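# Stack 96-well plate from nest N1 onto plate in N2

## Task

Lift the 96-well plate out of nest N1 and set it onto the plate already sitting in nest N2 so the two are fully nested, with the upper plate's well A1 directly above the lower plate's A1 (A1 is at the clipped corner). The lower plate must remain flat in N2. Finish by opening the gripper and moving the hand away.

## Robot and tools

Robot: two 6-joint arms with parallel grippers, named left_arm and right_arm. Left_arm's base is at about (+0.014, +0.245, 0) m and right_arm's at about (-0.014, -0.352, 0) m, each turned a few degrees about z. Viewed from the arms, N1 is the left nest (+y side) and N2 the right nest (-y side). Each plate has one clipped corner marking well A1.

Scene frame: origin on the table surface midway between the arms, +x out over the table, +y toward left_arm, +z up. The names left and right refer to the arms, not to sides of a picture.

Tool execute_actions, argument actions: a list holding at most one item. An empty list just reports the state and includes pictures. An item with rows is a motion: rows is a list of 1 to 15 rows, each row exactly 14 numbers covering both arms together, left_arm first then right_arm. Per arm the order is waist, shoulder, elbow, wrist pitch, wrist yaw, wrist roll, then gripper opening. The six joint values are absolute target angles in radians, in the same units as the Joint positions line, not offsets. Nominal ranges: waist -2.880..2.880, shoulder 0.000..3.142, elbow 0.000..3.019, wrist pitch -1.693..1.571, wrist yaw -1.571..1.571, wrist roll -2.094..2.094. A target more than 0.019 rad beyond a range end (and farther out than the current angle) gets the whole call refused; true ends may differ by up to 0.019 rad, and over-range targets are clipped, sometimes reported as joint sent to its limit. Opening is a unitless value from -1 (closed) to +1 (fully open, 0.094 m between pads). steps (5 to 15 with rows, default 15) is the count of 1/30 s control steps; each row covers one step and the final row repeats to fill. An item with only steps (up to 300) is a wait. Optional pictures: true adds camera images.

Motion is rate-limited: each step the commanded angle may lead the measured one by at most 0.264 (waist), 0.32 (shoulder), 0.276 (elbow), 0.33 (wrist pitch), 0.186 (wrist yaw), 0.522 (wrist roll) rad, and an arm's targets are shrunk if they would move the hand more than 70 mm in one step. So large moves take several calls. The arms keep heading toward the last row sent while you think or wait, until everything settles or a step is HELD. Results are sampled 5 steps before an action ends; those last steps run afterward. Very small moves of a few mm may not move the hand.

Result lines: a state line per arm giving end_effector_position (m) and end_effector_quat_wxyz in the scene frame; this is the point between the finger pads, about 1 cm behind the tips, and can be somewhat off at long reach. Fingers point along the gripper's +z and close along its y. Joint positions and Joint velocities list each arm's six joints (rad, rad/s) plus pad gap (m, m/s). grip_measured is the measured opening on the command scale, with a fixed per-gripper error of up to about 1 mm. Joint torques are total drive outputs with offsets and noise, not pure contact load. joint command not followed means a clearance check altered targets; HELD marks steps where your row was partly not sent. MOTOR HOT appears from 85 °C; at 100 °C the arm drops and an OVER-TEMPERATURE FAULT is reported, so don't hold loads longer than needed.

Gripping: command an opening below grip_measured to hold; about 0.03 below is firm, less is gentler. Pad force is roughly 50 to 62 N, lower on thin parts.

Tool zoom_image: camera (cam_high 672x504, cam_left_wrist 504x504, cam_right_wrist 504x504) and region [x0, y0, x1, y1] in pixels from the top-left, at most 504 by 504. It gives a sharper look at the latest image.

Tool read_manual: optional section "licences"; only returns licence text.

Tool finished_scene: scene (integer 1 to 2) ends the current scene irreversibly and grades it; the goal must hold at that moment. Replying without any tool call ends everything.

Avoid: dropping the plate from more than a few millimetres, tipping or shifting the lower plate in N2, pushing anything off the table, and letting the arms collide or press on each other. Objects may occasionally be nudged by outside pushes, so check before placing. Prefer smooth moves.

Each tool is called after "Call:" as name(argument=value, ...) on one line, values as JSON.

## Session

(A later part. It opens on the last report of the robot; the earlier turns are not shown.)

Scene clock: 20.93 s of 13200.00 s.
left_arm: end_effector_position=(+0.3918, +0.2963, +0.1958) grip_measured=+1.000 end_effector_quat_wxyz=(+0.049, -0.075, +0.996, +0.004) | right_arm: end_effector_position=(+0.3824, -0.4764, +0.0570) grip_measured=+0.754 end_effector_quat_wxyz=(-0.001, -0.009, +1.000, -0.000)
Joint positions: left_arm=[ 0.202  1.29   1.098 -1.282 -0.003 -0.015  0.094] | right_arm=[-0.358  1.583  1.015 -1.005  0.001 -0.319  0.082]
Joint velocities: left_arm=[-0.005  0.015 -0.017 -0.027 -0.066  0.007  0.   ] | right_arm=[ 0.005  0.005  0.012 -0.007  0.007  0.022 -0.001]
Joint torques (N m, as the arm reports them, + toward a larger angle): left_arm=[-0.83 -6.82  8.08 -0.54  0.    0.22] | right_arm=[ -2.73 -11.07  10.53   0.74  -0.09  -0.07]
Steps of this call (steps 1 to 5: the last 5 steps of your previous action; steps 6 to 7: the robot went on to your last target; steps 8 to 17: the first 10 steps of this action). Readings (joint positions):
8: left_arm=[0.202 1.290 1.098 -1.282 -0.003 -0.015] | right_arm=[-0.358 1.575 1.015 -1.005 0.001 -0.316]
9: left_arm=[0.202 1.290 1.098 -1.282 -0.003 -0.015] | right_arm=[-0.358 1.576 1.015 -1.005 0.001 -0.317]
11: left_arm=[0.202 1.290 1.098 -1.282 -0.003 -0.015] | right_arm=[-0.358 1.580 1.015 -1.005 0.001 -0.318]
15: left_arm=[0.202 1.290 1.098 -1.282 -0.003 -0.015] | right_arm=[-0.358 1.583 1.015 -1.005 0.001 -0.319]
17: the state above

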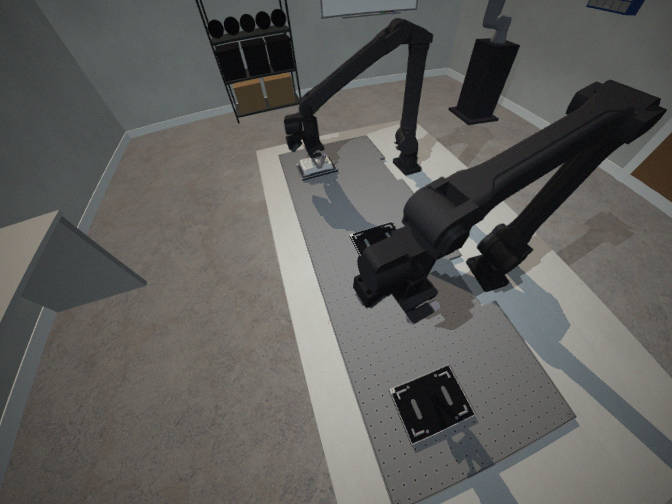

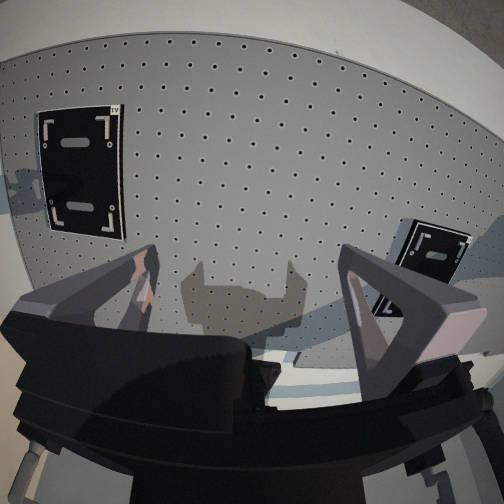

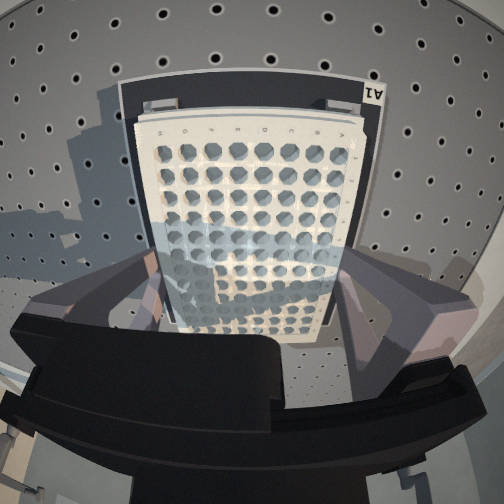

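Call:
execute_actions(actions=[{"rows":[[0.2,1.3,1.1,-1.3,0,0,1,-0.368,1.603,1.04,-1.005,0,-0.325,0.71]],"steps":10}])

Call:
execute_actions(actions=[{"rows":[[0.2,1.3,1.1,-1.3,0,0,1,-0.365,1.615,1.03,-1.005,0,-0.325,0.71]]}], pictures=true)

Call:
zoom_image(camera="cam_right_wrist", region=[100,50,400,250])

Scene clock: 21.37 s of 13200.00 s.
left_arm: end_effector_position=(+0.3918, +0.2963, +0.1958) grip_measured=+1.000 end_effector_quat_wxyz=(+0.049, -0.075, +0.996, +0.004) | right_arm: end_effector_position=(+0.3824, -0.4766, +0.0570) grip_measured=+0.754 end_effector_quat_wxyz=(-0.001, -0.009, +1.000, -0.000)
Joint positions: left_arm=[ 0.202  1.29   1.098 -1.282 -0.003 -0.015  0.094] | right_arm=[-0.358  1.583  1.015 -1.005  0.001 -0.319  0.082]
Joint velocities: left_arm=[-0.005 -0.005 -0.007 -0.007  0.007 -0.022  0.   ] | right_arm=[-0.005 -0.005  0.002  0.007 -0.022  0.11   0.001]
Joint torques (N m, as the arm reports them, + toward a larger angle): left_arm=[-0.84 -6.81  8.05 -0.57  0.    0.21] | right_arm=[ -3.06 -11.15  10.6    0.43  -0.09  -0.05]
Steps of this call (steps 1 to 5: the last 5 steps of your previous action; steps 6 to 8: the robot went on to your last target; steps 9 to 13: the first 5 steps of this action). Readings (joint positions):
9: left_arm=[0.202 1.290 1.098 -1.282 -0.003 -0.015] | right_arm=[-0.358 1.583 1.015 -1.005 0.001 -0.319]
10: left_arm=[0.202 1.290 1.098 -1.282 -0.003 -0.015] | right_arm=[-0.358 1.583 1.015 -1.005 0.001 -0.319]
12: left_arm=[0.202 1.290 1.098 -1.282 -0.003 -0.015] | right_arm=[-0.358 1.583 1.015 -1.005 0.001 -0.319]
13: the state above

Scene clock: 21.87 s of 13200.00 s.
left_arm: end_effector_position=(+0.3918, +0.2963, +0.1958) grip_measured=+1.000 end_effector_quat_wxyz=(+0.049, -0.075, +0.996, +0.004) | right_arm: end_effector_position=(+0.3824, -0.4766, +0.0570) grip_measured=+0.754 end_effector_quat_wxyz=(-0.001, -0.009, +1.000, -0.000)
Joint positions: left_arm=[ 0.202  1.29   1.098 -1.282 -0.003 -0.015  0.094] | right_arm=[-0.358  1.583  1.015 -1.005  0.001 -0.319  0.082]
Joint velocities: left_arm=[-0.024 -0.005 -0.012  0.007 -0.007 -0.051  0.   ] | right_arm=[-0.024  0.005 -0.012 -0.002  0.007 -0.022 -0.   ]
Joint torques (N m, as the arm reports them, + toward a larger angle): left_arm=[-0.83 -6.79  8.08 -0.55  0.    0.22] | right_arm=[ -2.75 -10.08   9.46   0.59  -0.08  -0.01]
Steps of this call (steps 1 to 5: the last 5 steps of your previous action; steps 6 to 15: the first 10 steps of this action). Readings (joint positions):
6: left_arm=[0.202 1.290 1.098 -1.282 -0.003 -0.015] | right_arm=[-0.358 1.583 1.015 -1.005 0.001 -0.319]
7: left_arm=[0.202 1.290 1.098 -1.282 -0.003 -0.015] | right_arm=[-0.358 1.583 1.015 -1.005 0.001 -0.319]
9: left_arm=[0.202 1.290 1.098 -1.282 -0.003 -0.015] | right_arm=[-0.358 1.583 1.015 -1.005 0.001 -0.319]
13: left_arm=[0.202 1.290 1.098 -1.282 -0.003 -0.015] | right_arm=[-0.358 1.583 1.015 -1.005 0.001 -0.319]
15: the state above

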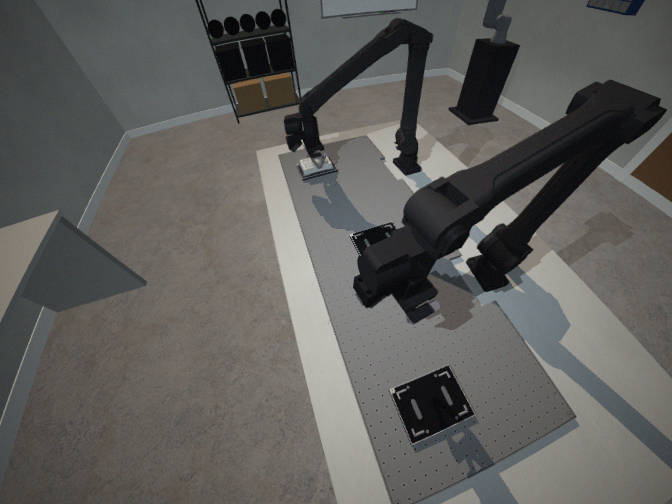

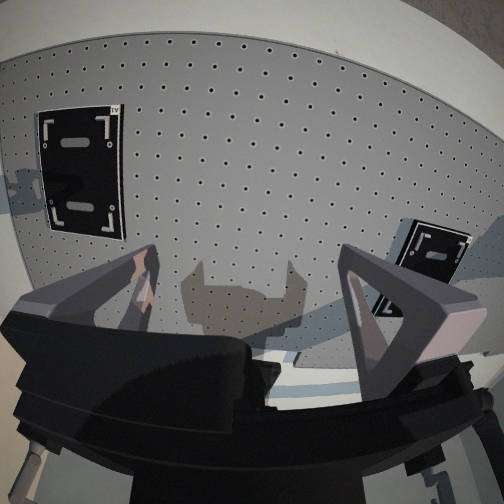

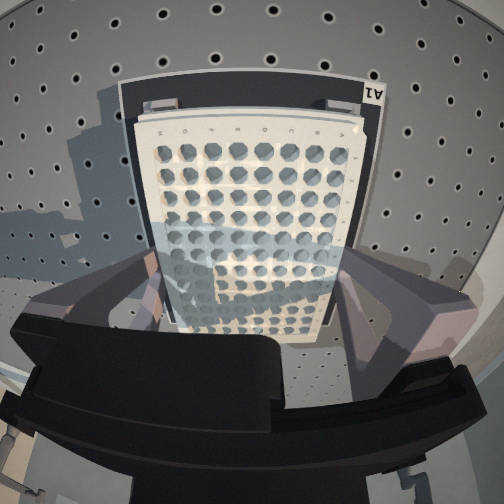

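Region (100, 50, 400, 250) of cam_right_wrist's 504x504 image, scaled by 1.680, with more detail than that image has.

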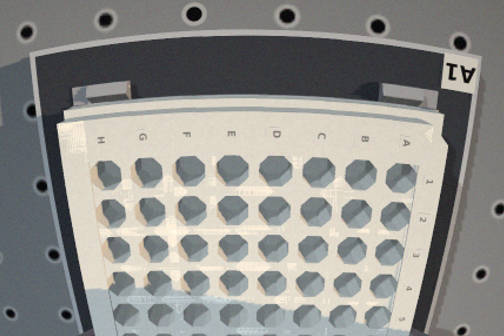

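Call:
execute_actions(actions=[{"rows":[[0.2,1.3,1.1,-1.3,0,0,1,-0.371,1.59,1.03,-1.021,0,-0.325,0.71]]}])

Call:
execute_actions(actions=[{"rows":[[0.2,1.3,1.1,-1.3,0,0,1,-0.365,1.615,1.03,-1.01,0,-0.325,0.71]]}], pictures=true)

Call:
zoom_image(camera="cam_right_wrist", region=[100,50,400,250])

Scene clock: 22.40 s of 13200.00 s.
left_arm: end_effector_position=(+0.3918, +0.2963, +0.1958) grip_measured=+1.000 end_effector_quat_wxyz=(+0.049, -0.075, +0.996, +0.004) | right_arm: end_effector_position=(+0.3817, -0.4767, +0.0570) grip_measured=+0.754 end_effector_quat_wxyz=(-0.003, -0.009, +1.000, +0.000)
Joint positions: left_arm=[ 0.202  1.29   1.098 -1.282 -0.003 -0.015  0.094] | right_arm=[-0.359  1.583  1.015 -1.008  0.001 -0.319  0.082]
Joint velocities: left_arm=[ 0.005 -0.015 -0.002  0.002 -0.007 -0.051  0.   ] | right_arm=[ 0.005 -0.005  0.012 -0.007  0.051 -0.037  0.001]
Joint torques (N m, as the arm reports them, + toward a larger angle): left_arm=[-0.86 -6.85  8.08 -0.54  0.    0.21] | right_arm=[ -3.32 -12.1    9.58  -0.02  -0.07  -0.04]
Steps of this call (steps 1 to 5: the last 5 steps of your previous action; step 6: the robot went on to your last target; steps 7 to 16: the first 10 steps of this action). Readings (joint positions):
7: left_arm=[0.202 1.290 1.098 -1.282 -0.003 -0.015] | right_arm=[-0.358 1.583 1.015 -1.006 0.001 -0.319]
8: left_arm=[0.202 1.290 1.098 -1.282 -0.003 -0.015] | right_arm=[-0.358 1.583 1.015 -1.007 0.001 -0.319]
10: left_arm=[0.202 1.290 1.098 -1.282 -0.003 -0.015] | right_arm=[-0.359 1.583 1.015 -1.008 0.001 -0.319]
14: left_arm=[0.202 1.290 1.098 -1.282 -0.003 -0.015] | right_arm=[-0.359 1.583 1.015 -1.008 0.001 -0.319]
16: the state above

Scene clock: 22.90 s of 13200.00 s.
left_arm: end_effector_position=(+0.3918, +0.2963, +0.1958) grip_measured=+1.000 end_effector_quat_wxyz=(+0.049, -0.075, +0.996, +0.004) | right_arm: end_effector_position=(+0.3817, -0.4767, +0.0570) grip_measured=+0.754 end_effector_quat_wxyz=(-0.003, -0.009, +1.000, +0.000)
Joint positions: left_arm=[ 0.202  1.29   1.098 -1.282 -0.003 -0.015  0.094] | right_arm=[-0.359  1.583  1.015 -1.008  0.001 -0.319  0.082]
Joint velocities: left_arm=[-0.015 -0.005 -0.017  0.022  0.007 -0.051  0.   ] | right_arm=[-0.005 -0.024 -0.017 -0.007 -0.051 -0.037  0.   ]
Joint torques (N m, as the arm reports them, + toward a larger angle): left_arm=[-0.85 -6.84  8.09 -0.54  0.    0.22] | right_arm=[-2.82 -9.56  9.61  0.42 -0.1  -0.02]
Steps of this call (steps 1 to 5: the last 5 steps of your previous action; steps 6 to 15: the first 10 steps of this action). Readings (joint positions):
6: left_arm=[0.202 1.290 1.098 -1.282 -0.003 -0.015] | right_arm=[-0.359 1.583 1.015 -1.008 0.001 -0.319]
7: left_arm=[0.202 1.290 1.098 -1.282 -0.003 -0.015] | right_arm=[-0.359 1.583 1.015 -1.008 0.001 -0.319]
9: left_arm=[0.202 1.290 1.098 -1.282 -0.003 -0.015] | right_arm=[-0.359 1.583 1.015 -1.008 0.001 -0.319]
13: left_arm=[0.202 1.290 1.098 -1.282 -0.003 -0.015] | right_arm=[-0.359 1.583 1.015 -1.008 0.001 -0.319]
15: the state above

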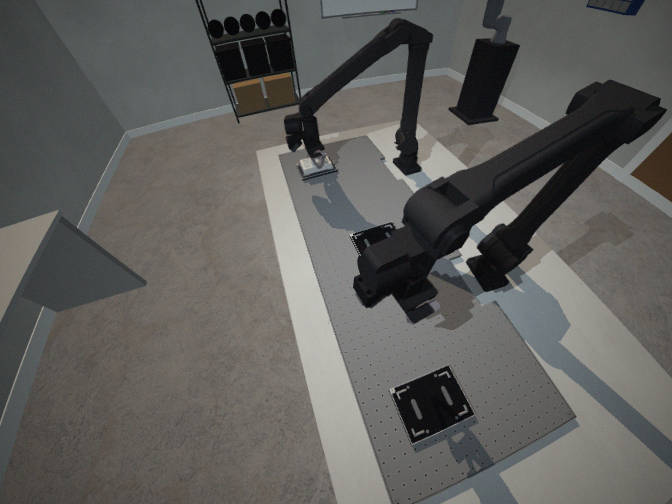

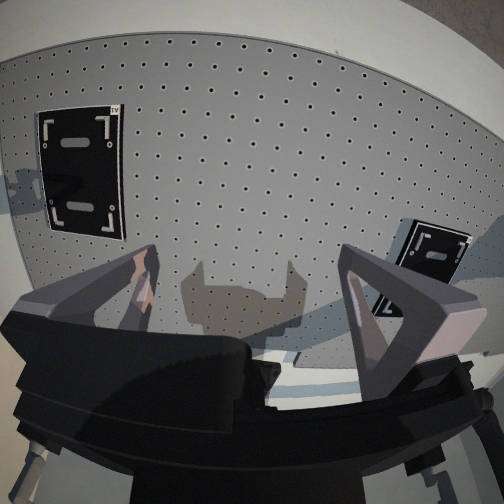

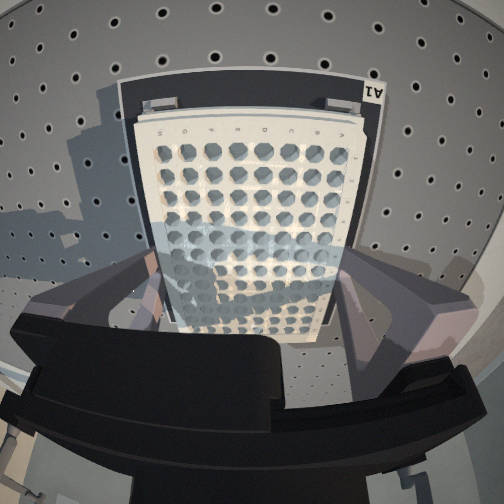

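Region (100, 50, 400, 250) of cam_right_wrist's 504x504 image, scaled by 1.680, with more detail than that image has.

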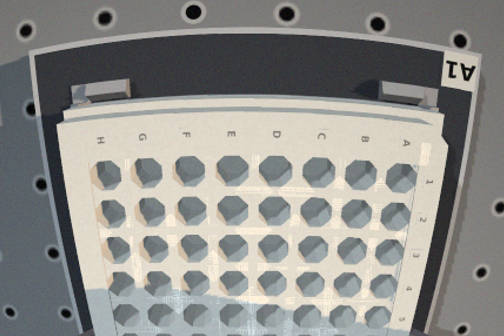

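Call:
execute_actions(actions=[{"rows":[[0.2,1.3,1.1,-1.3,0,0,1,-0.374,1.59,1.03,-1.027,0,-0.325,0.71]]}])

Call:
execute_actions(actions=[{"rows":[[0.2,1.3,1.1,-1.3,0,0,1,-0.365,1.62,1.03,-1.012,0,-0.325,0.71]]}], pictures=true)

Call:
zoom_image(camera="cam_right_wrist", region=[100,50,400,250])

Scene clock: 23.40 s of 13200.00 s.
left_arm: end_effector_position=(+0.3918, +0.2963, +0.1958) grip_measured=+1.000 end_effector_quat_wxyz=(+0.049, -0.075, +0.996, +0.004) | right_arm: end_effector_position=(+0.3812, -0.4768, +0.0570) grip_measured=+0.754 end_effector_quat_wxyz=(-0.003, -0.008, +1.000, +0.001)
Joint positions: left_arm=[ 0.202  1.29   1.098 -1.282 -0.003 -0.015  0.094] | right_arm=[-0.36   1.583  1.015 -1.009  0.001 -0.32   0.082]
Joint velocities: left_arm=[-0.005 -0.005  0.007 -0.017 -0.007  0.022  0.   ] | right_arm=[-0.005 -0.015  0.002 -0.022 -0.007 -0.081  0.   ]
Joint torques (N m, as the arm reports them, + toward a larger angle): left_arm=[-0.88 -6.84  8.08 -0.55  0.    0.21] | right_arm=[ -3.26 -12.23   9.58  -0.22  -0.07   0.  ]
Steps of this call (steps 1 to 5: the last 5 steps of your previous action; steps 6 to 15: the first 10 steps of this action). Readings (joint positions):
6: left_arm=[0.202 1.290 1.098 -1.282 -0.003 -0.015] | right_arm=[-0.359 1.583 1.015 -1.008 0.001 -0.319]
7: left_arm=[0.202 1.290 1.098 -1.282 -0.003 -0.015] | right_arm=[-0.359 1.583 1.015 -1.009 0.001 -0.319]
9: left_arm=[0.202 1.290 1.098 -1.282 -0.003 -0.015] | right_arm=[-0.360 1.583 1.015 -1.009 0.001 -0.320]
13: left_arm=[0.202 1.290 1.098 -1.282 -0.003 -0.015] | right_arm=[-0.360 1.583 1.015 -1.009 0.001 -0.320]
15: the state above

Scene clock: 23.90 s of 13200.00 s.
left_arm: end_effector_position=(+0.3918, +0.2963, +0.1958) grip_measured=+1.000 end_effector_quat_wxyz=(+0.049, -0.075, +0.996, +0.004) | right_arm: end_effector_position=(+0.3812, -0.4768, +0.0567) grip_measured=+0.754 end_effector_quat_wxyz=(-0.004, -0.008, +1.000, +0.001)
Joint positions: left_arm=[ 0.202  1.29   1.098 -1.282 -0.003 -0.015  0.094] | right_arm=[-0.36   1.583  1.015 -1.009  0.001 -0.32   0.082]
Joint velocities: left_arm=[-0.005  0.005 -0.022 -0.002  0.037 -0.066  0.   ] | right_arm=[-0.005 -0.005 -0.042 -0.007 -0.066 -0.022  0.001]
Joint torques (N m, as the arm reports them, + toward a larger angle): left_arm=[-0.77 -6.8   8.08 -0.54  0.    0.22] | right_arm=[-2.84 -9.24  9.56  0.4  -0.08 -0.02]
Steps of this call (steps 1 to 5: the last 5 steps of your previous action; steps 6 to 15: the first 10 steps of this action). Readings (joint positions):
6: left_arm=[0.202 1.290 1.098 -1.282 -0.003 -0.015] | right_arm=[-0.360 1.583 1.015 -1.009 0.001 -0.320]
7: left_arm=[0.202 1.290 1.098 -1.282 -0.003 -0.015] | right_arm=[-0.360 1.583 1.015 -1.009 0.001 -0.320]
9: left_arm=[0.202 1.290 1.098 -1.282 -0.003 -0.015] | right_arm=[-0.360 1.583 1.015 -1.009 0.001 -0.320]
13: left_arm=[0.202 1.290 1.098 -1.282 -0.003 -0.015] | right_arm=[-0.360 1.583 1.015 -1.009 0.001 -0.320]
15: the state above

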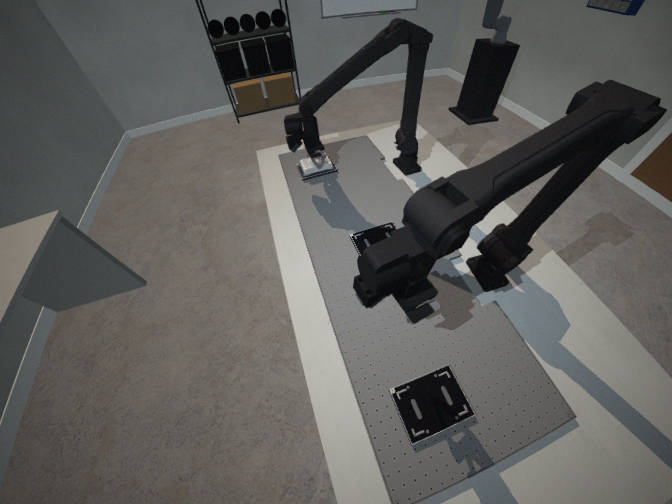

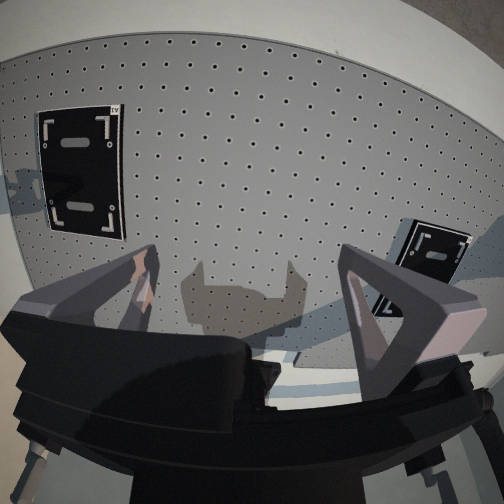

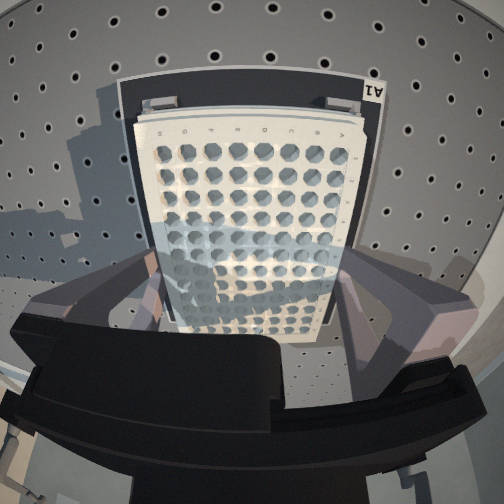

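Region (100, 50, 400, 250) of cam_right_wrist's 504x504 image, scaled by 1.680, with more detail than that image has.

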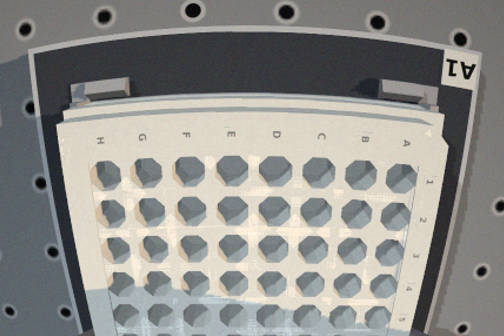

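Call:
execute_actions(actions=[{"rows":[[0.2,1.3,1.1,-1.3,0,0,1,-0.365,1.59,1.03,-1.033,0,-0.325,0.71]]}])

Call:
execute_actions(actions=[{"rows":[[0.2,1.3,1.1,-1.3,0,0,1,-0.36,1.585,1.03,-1.011,0,-0.32,0.71],[0.2,1.3,1.1,-1.3,0,0,1,-0.36,1.585,1.03,-1.011,0,-0.32,0.71],[0.2,1.3,1.1,-1.3,0,0,1,-0.36,1.585,1.03,-1.011,0,-0.32,1]]}], pictures=true)

Call:
zoom_image(camera="cam_right_wrist", region=[100,50,400,250])

Scene clock: 24.53 s of 13200.00 s.
left_arm: end_effector_position=(+0.3918, +0.2963, +0.1958) grip_measured=+1.000 end_effector_quat_wxyz=(+0.049, -0.075, +0.996, +0.004) | right_arm: end_effector_position=(+0.3807, -0.4766, +0.0567) grip_measured=+0.754 end_effector_quat_wxyz=(-0.005, -0.009, +1.000, +0.001)
Joint positions: left_arm=[ 0.202  1.29   1.098 -1.282 -0.003 -0.015  0.094] | right_arm=[-0.36   1.583  1.015 -1.011  0.001 -0.32   0.082]
Joint velocities: left_arm=[ 0.005 -0.005  0.002  0.012  0.037 -0.022  0.   ] | right_arm=[-0.015 -0.015 -0.002  0.002 -0.037  0.022 -0.001]
Joint torques (N m, as the arm reports them, + toward a larger angle): left_arm=[-0.78 -6.84  8.07 -0.54  0.    0.21] | right_arm=[ -2.64 -12.07   9.51  -0.27  -0.11  -0.02]
Steps of this call (steps 1 to 5: the last 5 steps of your previous action; steps 6 to 9: the robot went on to your last target; steps 10 to 19: the first 10 steps of this action). Readings (joint positions):
10: left_arm=[0.202 1.290 1.098 -1.282 -0.003 -0.015] | right_arm=[-0.360 1.583 1.015 -1.011 0.001 -0.320]
11: left_arm=[0.202 1.290 1.098 -1.282 -0.003 -0.015] | right_arm=[-0.360 1.583 1.015 -1.011 0.001 -0.320]
13: left_arm=[0.202 1.290 1.098 -1.282 -0.003 -0.015] | right_arm=[-0.360 1.583 1.015 -1.011 0.001 -0.320]
17: left_arm=[0.202 1.290 1.098 -1.282 -0.003 -0.015] | right_arm=[-0.360 1.583 1.015 -1.011 0.001 -0.320]
19: the state above

Scene clock: 25.03 s of 13200.00 s.
left_arm: end_effector_position=(+0.3918, +0.2963, +0.1958) grip_measured=+1.000 end_effector_quat_wxyz=(+0.049, -0.075, +0.996, +0.004) | right_arm: end_effector_position=(+0.3808, -0.4767, +0.0567) grip_measured=+1.000 end_effector_quat_wxyz=(-0.004, -0.009, +1.000, +0.001)
Joint positions: left_arm=[ 0.202  1.29   1.098 -1.282 -0.003 -0.015  0.094] | right_arm=[-0.36   1.583  1.015 -1.011  0.001 -0.32   0.094]
Joint velocities: left_arm=[-0.005 -0.005  0.007 -0.017 -0.007 -0.007  0.   ] | right_arm=[-0.005 -0.005 -0.012  0.012 -0.022  0.007  0.   ]
Joint torques (N m, as the arm reports them, + toward a larger angle): left_arm=[-0.8  -6.83  8.07 -0.54  0.    0.21] | right_arm=[ -2.37 -12.26   9.52   0.51  -0.1    0.03]
Steps of this call (steps 1 to 5: the last 5 steps of your previous action; steps 6 to 15: the first 10 steps of this action). Readings (joint positions):
6: left_arm=[0.202 1.290 1.098 -1.282 -0.003 -0.015] | right_arm=[-0.360 1.583 1.015 -1.011 0.001 -0.320]
7: left_arm=[0.202 1.290 1.098 -1.282 -0.003 -0.015] | right_arm=[-0.360 1.583 1.015 -1.011 0.001 -0.320]
9: left_arm=[0.202 1.290 1.098 -1.282 -0.003 -0.015] | right_arm=[-0.360 1.583 1.015 -1.011 0.001 -0.320]
13: left_arm=[0.202 1.290 1.098 -1.282 -0.003 -0.015] | right_arm=[-0.360 1.583 1.015 -1.011 0.001 -0.320]
15: the state above

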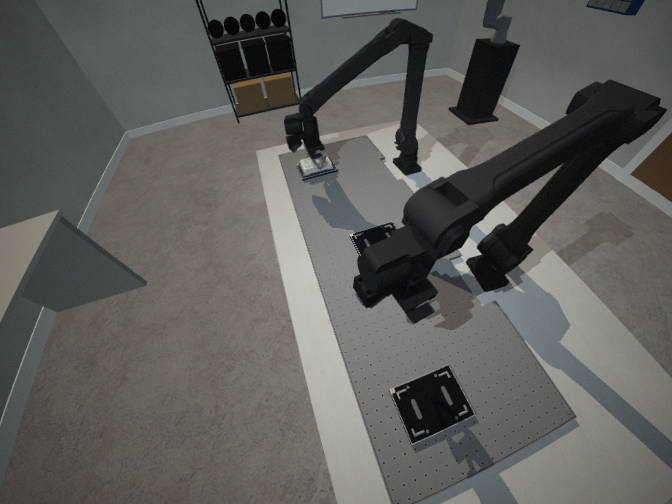

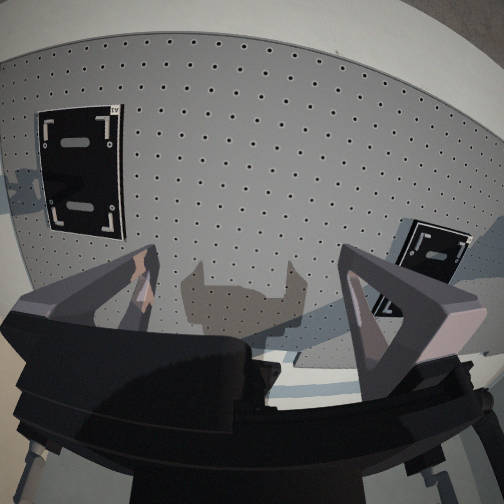

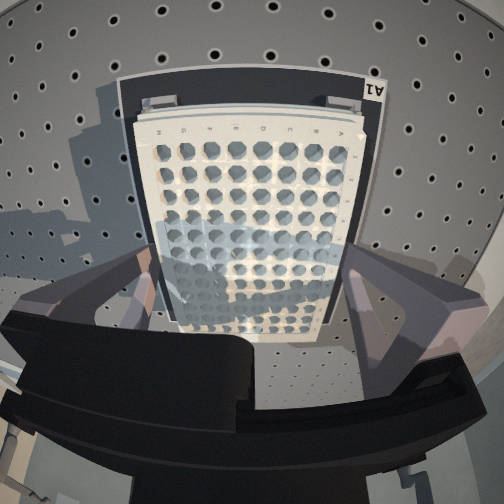

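Region (100, 50, 400, 250) of cam_right_wrist's 504x504 image, scaled by 1.680, with more detail than that image has.

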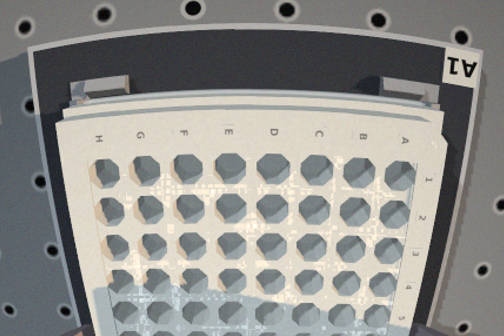

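Call:
execute_actions(actions=[{"rows":[[0.2,1.3,1.1,-1.3,0,0,1,-0.36,1.5,1.03,-1.035,0,-0.32,1]]}])

Call:
execute_actions(actions=[{"rows":[[0.2,1.3,1.1,-1.3,0,0,1,-0.56,1.5,1.03,-1.035,0,1.4,1]]}])

Call:
execute_actions(actions=[{"steps":20}], pictures=true)

Call:
zoom_image(camera="cam_right_wrist", region=[120,170,380,370])

Call:
execute_actions(actions=[{"rows":[[0.2,1.3,1.1,-1.3,0,0,1,-0.15,1.5,1.03,-1.035,0,-1.7,1]]}])

Call:
execute_actions(actions=[{"steps":40}], pictures=true)

Call:
zoom_image(camera="cam_right_wrist", region=[120,170,380,370])

Scene clock: 25.70 s of 13200.00 s.
left_arm: end_effector_position=(+0.3918, +0.2963, +0.1958) grip_measured=+1.000 end_effector_quat_wxyz=(+0.049, -0.075, +0.996, +0.004) | right_arm: end_effector_position=(+0.3813, -0.4768, +0.0854) grip_measured=+1.000 end_effector_quat_wxyz=(+0.023, -0.008, +1.000, -0.008)
Joint positions: left_arm=[ 0.202  1.29   1.098 -1.282 -0.003 -0.015  0.094] | right_arm=[-0.36   1.51   1.015 -1.027  0.001 -0.32   0.094]
Joint velocities: left_arm=[-0.005  0.005 -0.012  0.002 -0.066  0.095  0.   ] | right_arm=[-0.005 -0.015  0.007 -0.032  0.007  0.007  0.   ]
Joint torques (N m, as the arm reports them, + toward a larger angle): left_arm=[-0.81 -6.85  8.1  -0.56  0.    0.21] | right_arm=[ -1.91 -13.31  10.08   0.18  -0.08   0.02]
Steps of this call (steps 1 to 5: the last 5 steps of your previous action; steps 6 to 10: the robot went on to your last target; steps 11 to 20: the first 10 steps of this action). Readings (joint positions):
11: left_arm=[0.202 1.290 1.098 -1.282 -0.003 -0.015] | right_arm=[-0.360 1.580 1.015 -1.014 0.001 -0.320]
12: left_arm=[0.202 1.290 1.098 -1.282 -0.003 -0.015] | right_arm=[-0.360 1.574 1.015 -1.019 0.001 -0.320]
14: left_arm=[0.202 1.290 1.098 -1.282 -0.003 -0.015] | right_arm=[-0.360 1.552 1.015 -1.025 0.001 -0.320]
18: left_arm=[0.202 1.290 1.098 -1.282 -0.003 -0.015] | right_arm=[-0.360 1.515 1.015 -1.027 0.001 -0.320]
20: the state above

Scene clock: 26.20 s of 13200.00 s.
left_arm: end_effector_position=(+0.3918, +0.2963, +0.1958) grip_measured=+1.000 end_effector_quat_wxyz=(+0.049, -0.075, +0.996, +0.004) | right_arm: end_effector_position=(+0.3395, -0.5684, +0.0854) grip_measured=+1.000 end_effector_quat_wxyz=(+0.024, +0.554, +0.832, -0.000)
Joint positions: left_arm=[ 0.202  1.29   1.098 -1.282 -0.003 -0.015  0.094] | right_arm=[-0.602  1.51   1.015 -1.027  0.003  0.63   0.094]
Joint velocities: left_arm=[-0.005 -0.005  0.002 -0.017  0.022  0.007  0.   ] | right_arm=[ 0.093  0.005  0.007 -0.022 -0.007  2.791  0.   ]
Joint torques (N m, as the arm reports them, + toward a larger angle): left_arm=[-0.84 -6.85  8.08 -0.55  0.    0.22] | right_arm=[  0.48 -12.79  10.17   0.26  -0.06   0.1 ]
Steps of this call (steps 1 to 5: the last 5 steps of your previous action; steps 6 to 15: the first 10 steps of this action). Readings (joint positions):
6: left_arm=[0.202 1.290 1.098 -1.282 -0.003 -0.015] | right_arm=[-0.370 1.510 1.015 -1.027 -0.004 -0.252]
7: left_arm=[0.202 1.290 1.098 -1.282 -0.003 -0.015] | right_arm=[-0.393 1.510 1.015 -1.027 -0.006 -0.165]
9: left_arm=[0.202 1.290 1.098 -1.282 -0.003 -0.015] | right_arm=[-0.472 1.510 1.015 -1.027 -0.005 0.030]
13: left_arm=[0.202 1.290 1.098 -1.282 -0.003 -0.015] | right_arm=[-0.596 1.510 1.015 -1.027 0.003 0.430]
15: the state above

Scene clock: 26.87 s of 13200.00 s.
left_arm: end_effector_position=(+0.3918, +0.2963, +0.1958) grip_measured=+1.000 end_effector_quat_wxyz=(+0.049, -0.075, +0.996, +0.004) | right_arm: end_effector_position=(+0.3485, -0.5528, +0.0854) grip_measured=+1.000 end_effector_quat_wxyz=(+0.022, +0.808, +0.589, +0.009)
Joint positions: left_arm=[ 0.202  1.29   1.098 -1.282 -0.003 -0.015  0.094] | right_arm=[-0.559  1.51   1.015 -1.027  0.002  1.378  0.094]
Joint velocities: left_arm=[-0.005 -0.015 -0.002 -0.007 -0.007 -0.007  0.   ] | right_arm=[-0.005  0.005 -0.007 -0.007 -0.125  0.139  0.   ]
Joint torques (N m, as the arm reports them, + toward a larger angle): left_arm=[-0.87 -6.79  8.08 -0.54  0.    0.21] | right_arm=[ -2.27 -13.1   10.07   0.14   0.03   0.11]
Kept back: nothing.
Steps of this call (steps 1 to 5: the last 5 steps of your previous action; steps 6 to 20: the robot went on to your last target). Readings (joint positions):
1: left_arm=[0.202 1.290 1.098 -1.282 -0.003 -0.015] | right_arm=[-0.597 1.510 1.015 -1.027 0.003 0.729]
2: left_arm=[0.202 1.290 1.098 -1.282 -0.003 -0.015] | right_arm=[-0.589 1.510 1.015 -1.027 0.003 0.829]
4: left_arm=[0.202 1.290 1.098 -1.282 -0.003 -0.015] | right_arm=[-0.573 1.510 1.015 -1.027 0.003 1.019]
8: left_arm=[0.202 1.290 1.098 -1.282 -0.003 -0.015] | right_arm=[-0.559 1.510 1.015 -1.027 0.002 1.238]
20: the state above

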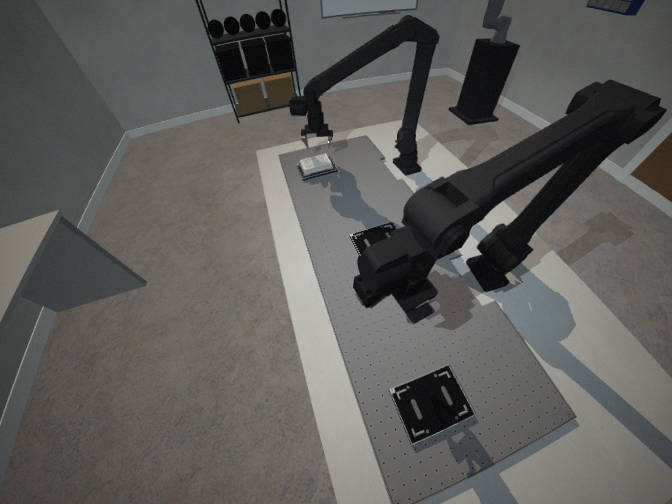

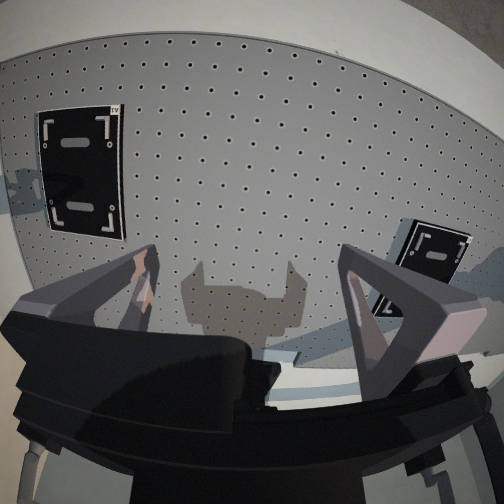

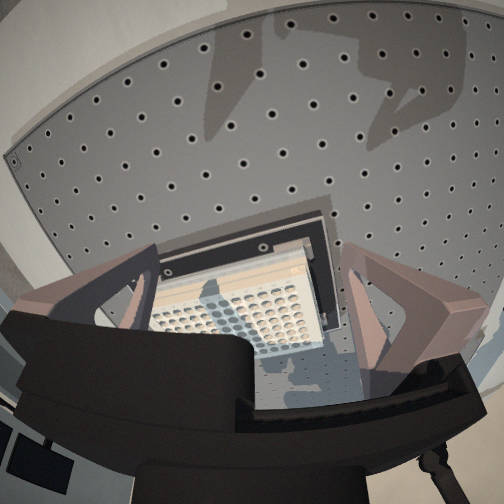

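Region (120, 170, 380, 370) of cam_right_wrist's 504x504 image, scaled by 1.938, with more detail than that image has; it fills the top 388 rows of this view, and the rest is white.

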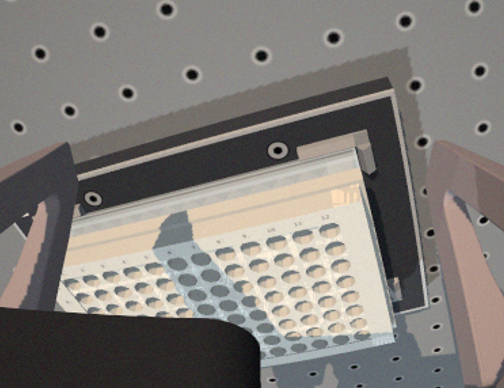

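Scene clock: 27.20 s of 13200.00 s.
left_arm: end_effector_position=(+0.3918, +0.2963, +0.1958) grip_measured=+1.000 end_effector_quat_wxyz=(+0.049, -0.075, +0.996, +0.004) | right_arm: end_effector_position=(+0.3990, -0.3837, +0.0854) grip_measured=+1.000 end_effector_quat_wxyz=(+0.023, +0.343, +0.939, +0.008)
Joint positions: left_arm=[ 0.202  1.29   1.098 -1.282 -0.003 -0.015  0.094] | right_arm=[-0.132  1.51   1.015 -1.027 -0.002  0.625  0.094]
Joint velocities: left_arm=[-0.015 -0.005 -0.007  0.007 -0.007  0.022  0.   ] | right_arm=[ 0.972 -0.015  0.002  0.017 -0.081 -2.747  0.   ]
Joint torques (N m, as the arm reports them, + toward a larger angle): left_arm=[-0.84 -6.75  8.07 -0.54  0.    0.21] | right_arm=[ -7.97 -12.58   9.96   0.27   0.28   0.03]
Steps of this call (steps 1 to 10: the first 10 steps of this action). Readings (joint positions):
1: left_arm=[0.202 1.290 1.098 -1.282 -0.003 -0.015] | right_arm=[-0.548 1.510 1.015 -1.027 0.007 1.327]
2: left_arm=[0.202 1.290 1.098 -1.282 -0.003 -0.015] | right_arm=[-0.525 1.510 1.015 -1.027 0.008 1.264]
4: left_arm=[0.202 1.290 1.098 -1.282 -0.003 -0.015] | right_arm=[-0.442 1.510 1.015 -1.027 0.008 1.140]
8: left_arm=[0.202 1.290 1.098 -1.282 -0.003 -0.015] | right_arm=[-0.221 1.510 1.015 -1.027 0.004 0.826]
10: the state above

Scene clock: 28.53 s of 13200.00 s.
left_arm: end_effector_position=(+0.3918, +0.2963, +0.1958) grip_measured=+1.000 end_effector_quat_wxyz=(+0.049, -0.075, +0.996, +0.004) | right_arm: end_effector_position=(+0.3982, -0.3937, +0.0854) grip_measured=+1.000 end_effector_quat_wxyz=(-0.016, +0.712, -0.702, +0.018)
Joint positions: left_arm=[ 0.202  1.29   1.098 -1.282 -0.003 -0.015  0.094] | right_arm=[-0.155  1.51   1.015 -1.027 -0.001 -1.685  0.094]
Joint velocities: left_arm=[-0.024 -0.015  0.002 -0.002 -0.022 -0.066  0.   ] | right_arm=[-0.015 -0.005 -0.002 -0.002 -0.022 -0.066  0.   ]
Joint torques (N m, as the arm reports them, + toward a larger angle): left_arm=[-0.8  -6.8   8.07 -0.55  0.    0.21] | right_arm=[ -1.84 -13.     9.9    0.27  -0.07  -0.05]
Kept back: nothing.
Steps of this call (steps 1 to 5: the last 5 steps of your previous action; steps 6 to 40: the robot went on to your last target). Readings (joint positions):
1: left_arm=[0.202 1.290 1.098 -1.282 -0.003 -0.015] | right_arm=[-0.106 1.510 1.015 -1.027 -0.004 0.525]
2: left_arm=[0.202 1.290 1.098 -1.282 -0.003 -0.015] | right_arm=[-0.094 1.510 1.015 -1.027 -0.004 0.425]
4: left_arm=[0.202 1.290 1.098 -1.282 -0.003 -0.015] | right_arm=[-0.099 1.510 1.015 -1.027 -0.004 0.225]
8: left_arm=[0.202 1.290 1.098 -1.282 -0.003 -0.015] | right_arm=[-0.142 1.510 1.015 -1.027 -0.002 -0.172]
40: the state above

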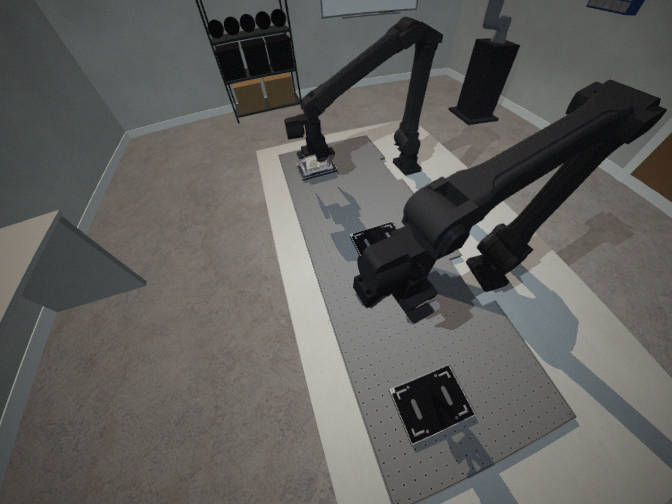

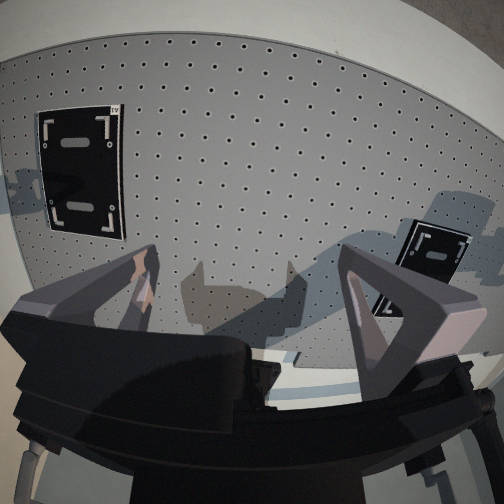

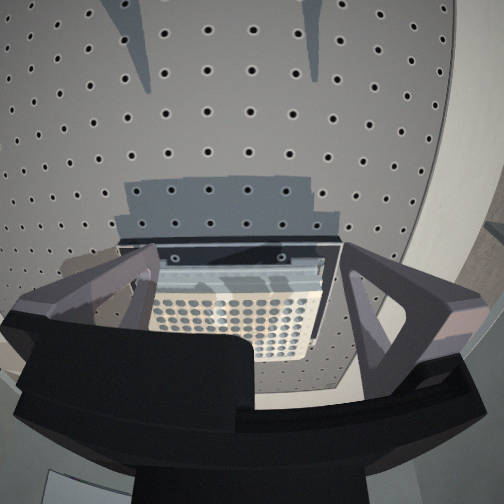

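Region (120, 170, 380, 370) of cam_right_wrist's 504x504 image, scaled by 1.938, with more detail than that image has; it fills the top 388 rows of this view, and the rest is white.

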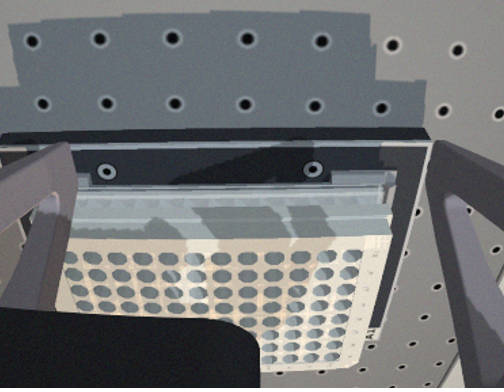

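Call:
execute_actions(actions=[{"rows":[[0.2,1.3,1.1,-1.3,0,0,1,0.1,1.2,0.95,-1.2,0,-1.7,1]]}])

Call:
execute_actions(actions=[{"steps":12}], pictures=true)

Call:
zoom_image(camera="cam_high", region=[285,140,350,190])

Scene clock: 29.07 s of 13200.00 s.
left_arm: end_effector_position=(+0.3918, +0.2963, +0.1958) grip_measured=+1.000 end_effector_quat_wxyz=(+0.049, -0.075, +0.996, +0.004) | right_arm: end_effector_position=(+0.3290, -0.2887, +0.1685) grip_measured=+1.000 end_effector_quat_wxyz=(-0.049, +0.804, -0.591, +0.044)
Joint positions: left_arm=[ 0.202  1.29   1.098 -1.282 -0.003 -0.015  0.094] | right_arm=[ 0.127  1.199  0.945 -1.187 -0.003 -1.689  0.094]
Joint velocities: left_arm=[-0.005 -0.005 -0.012 -0.002 -0.081 -0.022  0.   ] | right_arm=[ 0.278 -0.757  0.002 -0.095 -0.007 -0.037  0.   ]
Joint torques (N m, as the arm reports them, + toward a larger angle): left_arm=[-0.82 -6.82  8.07 -0.55  0.    0.22] | right_arm=[-5.94 -3.9   9.96  0.45  0.03 -0.04]
Steps of this call (steps 1 to 6: the robot went on to your last target; steps 7 to 16: the first 10 steps of this action). Readings (joint positions):
7: left_arm=[0.202 1.290 1.098 -1.282 -0.003 -0.015] | right_arm=[-0.148 1.503 1.011 -1.038 0.002 -1.688]
8: left_arm=[0.202 1.290 1.098 -1.282 -0.003 -0.015] | right_arm=[-0.131 1.485 1.000 -1.058 0.003 -1.688]
10: left_arm=[0.202 1.290 1.098 -1.282 -0.003 -0.015] | right_arm=[-0.071 1.425 0.972 -1.101 0.003 -1.688]
14: left_arm=[0.202 1.290 1.098 -1.282 -0.003 -0.015] | right_arm=[0.086 1.263 0.945 -1.175 -0.000 -1.688]
16: the state above

Scene clock: 29.47 s of 13200.00 s.
left_arm: end_effector_position=(+0.3918, +0.2963, +0.1958) grip_measured=+1.000 end_effector_quat_wxyz=(+0.049, -0.075, +0.996, +0.004) | right_arm: end_effector_position=(+0.3284, -0.2972, +0.1716) grip_measured=+1.000 end_effector_quat_wxyz=(-0.049, +0.797, -0.601, +0.046)
Joint positions: left_arm=[ 0.202  1.29   1.098 -1.282 -0.003 -0.015  0.094] | right_arm=[ 0.104  1.188  0.945 -1.193 -0.002 -1.69   0.094]
Joint velocities: left_arm=[-0.015 -0.005  0.012  0.012 -0.051 -0.007  0.   ] | right_arm=[ 0.005 -0.015  0.012  0.002 -0.007 -0.007  0.   ]
Joint torques (N m, as the arm reports them, + toward a larger angle): left_arm=[-0.81 -6.86  8.09 -0.55  0.    0.21] | right_arm=[-2.43 -6.53 10.06  0.39  0.01 -0.05]
Kept back: nothing.
Steps of this call (steps 1 to 5: the last 5 steps of your previous action; steps 6 to 12: the robot went on to your last target). Readings (joint positions):
1: left_arm=[0.202 1.290 1.098 -1.282 -0.003 -0.015] | right_arm=[0.131 1.178 0.945 -1.190 -0.003 -1.689]
2: left_arm=[0.202 1.290 1.098 -1.282 -0.003 -0.015] | right_arm=[0.129 1.168 0.945 -1.192 -0.003 -1.689]
4: left_arm=[0.202 1.290 1.098 -1.282 -0.003 -0.015] | right_arm=[0.118 1.168 0.945 -1.193 -0.003 -1.690]
8: left_arm=[0.202 1.290 1.098 -1.282 -0.003 -0.015] | right_arm=[0.104 1.184 0.945 -1.193 -0.002 -1.690]
12: the state above

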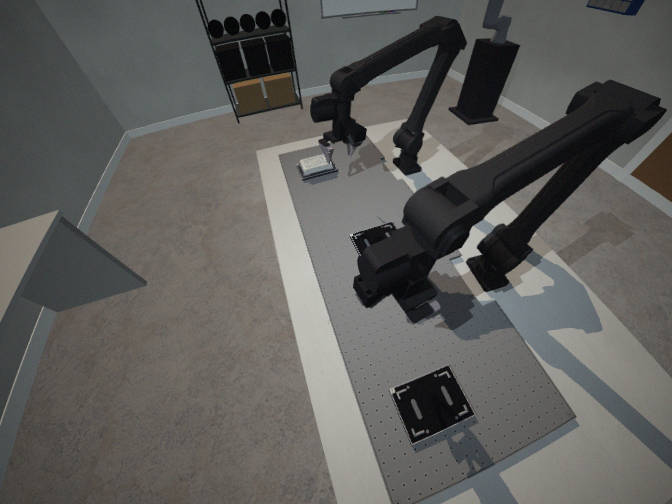

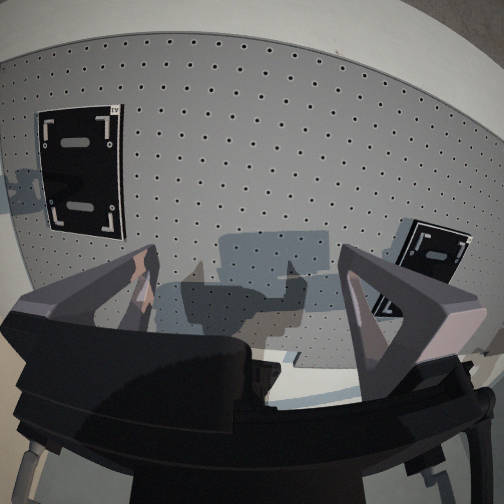

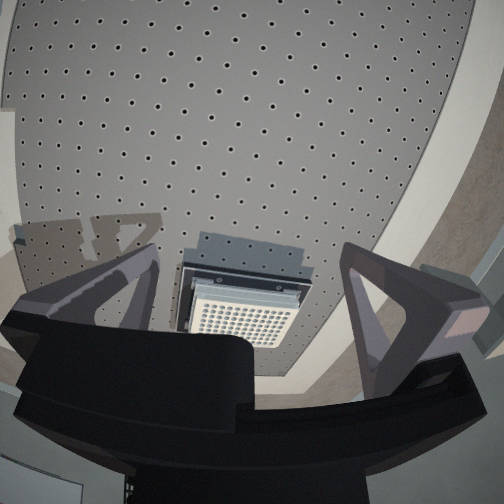

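Region (285, 140, 350, 190) of cam_high's 672x504 image, scaled by 7.754, with more detail than that image has; it fills the top 388 rows of this view, and the rest is white.

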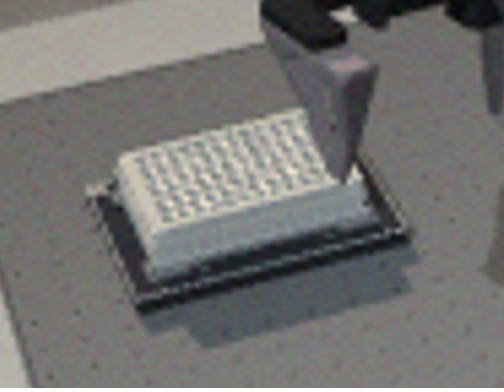

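Call:
finished_scene(scene=1)

The scene is finished: the task was done.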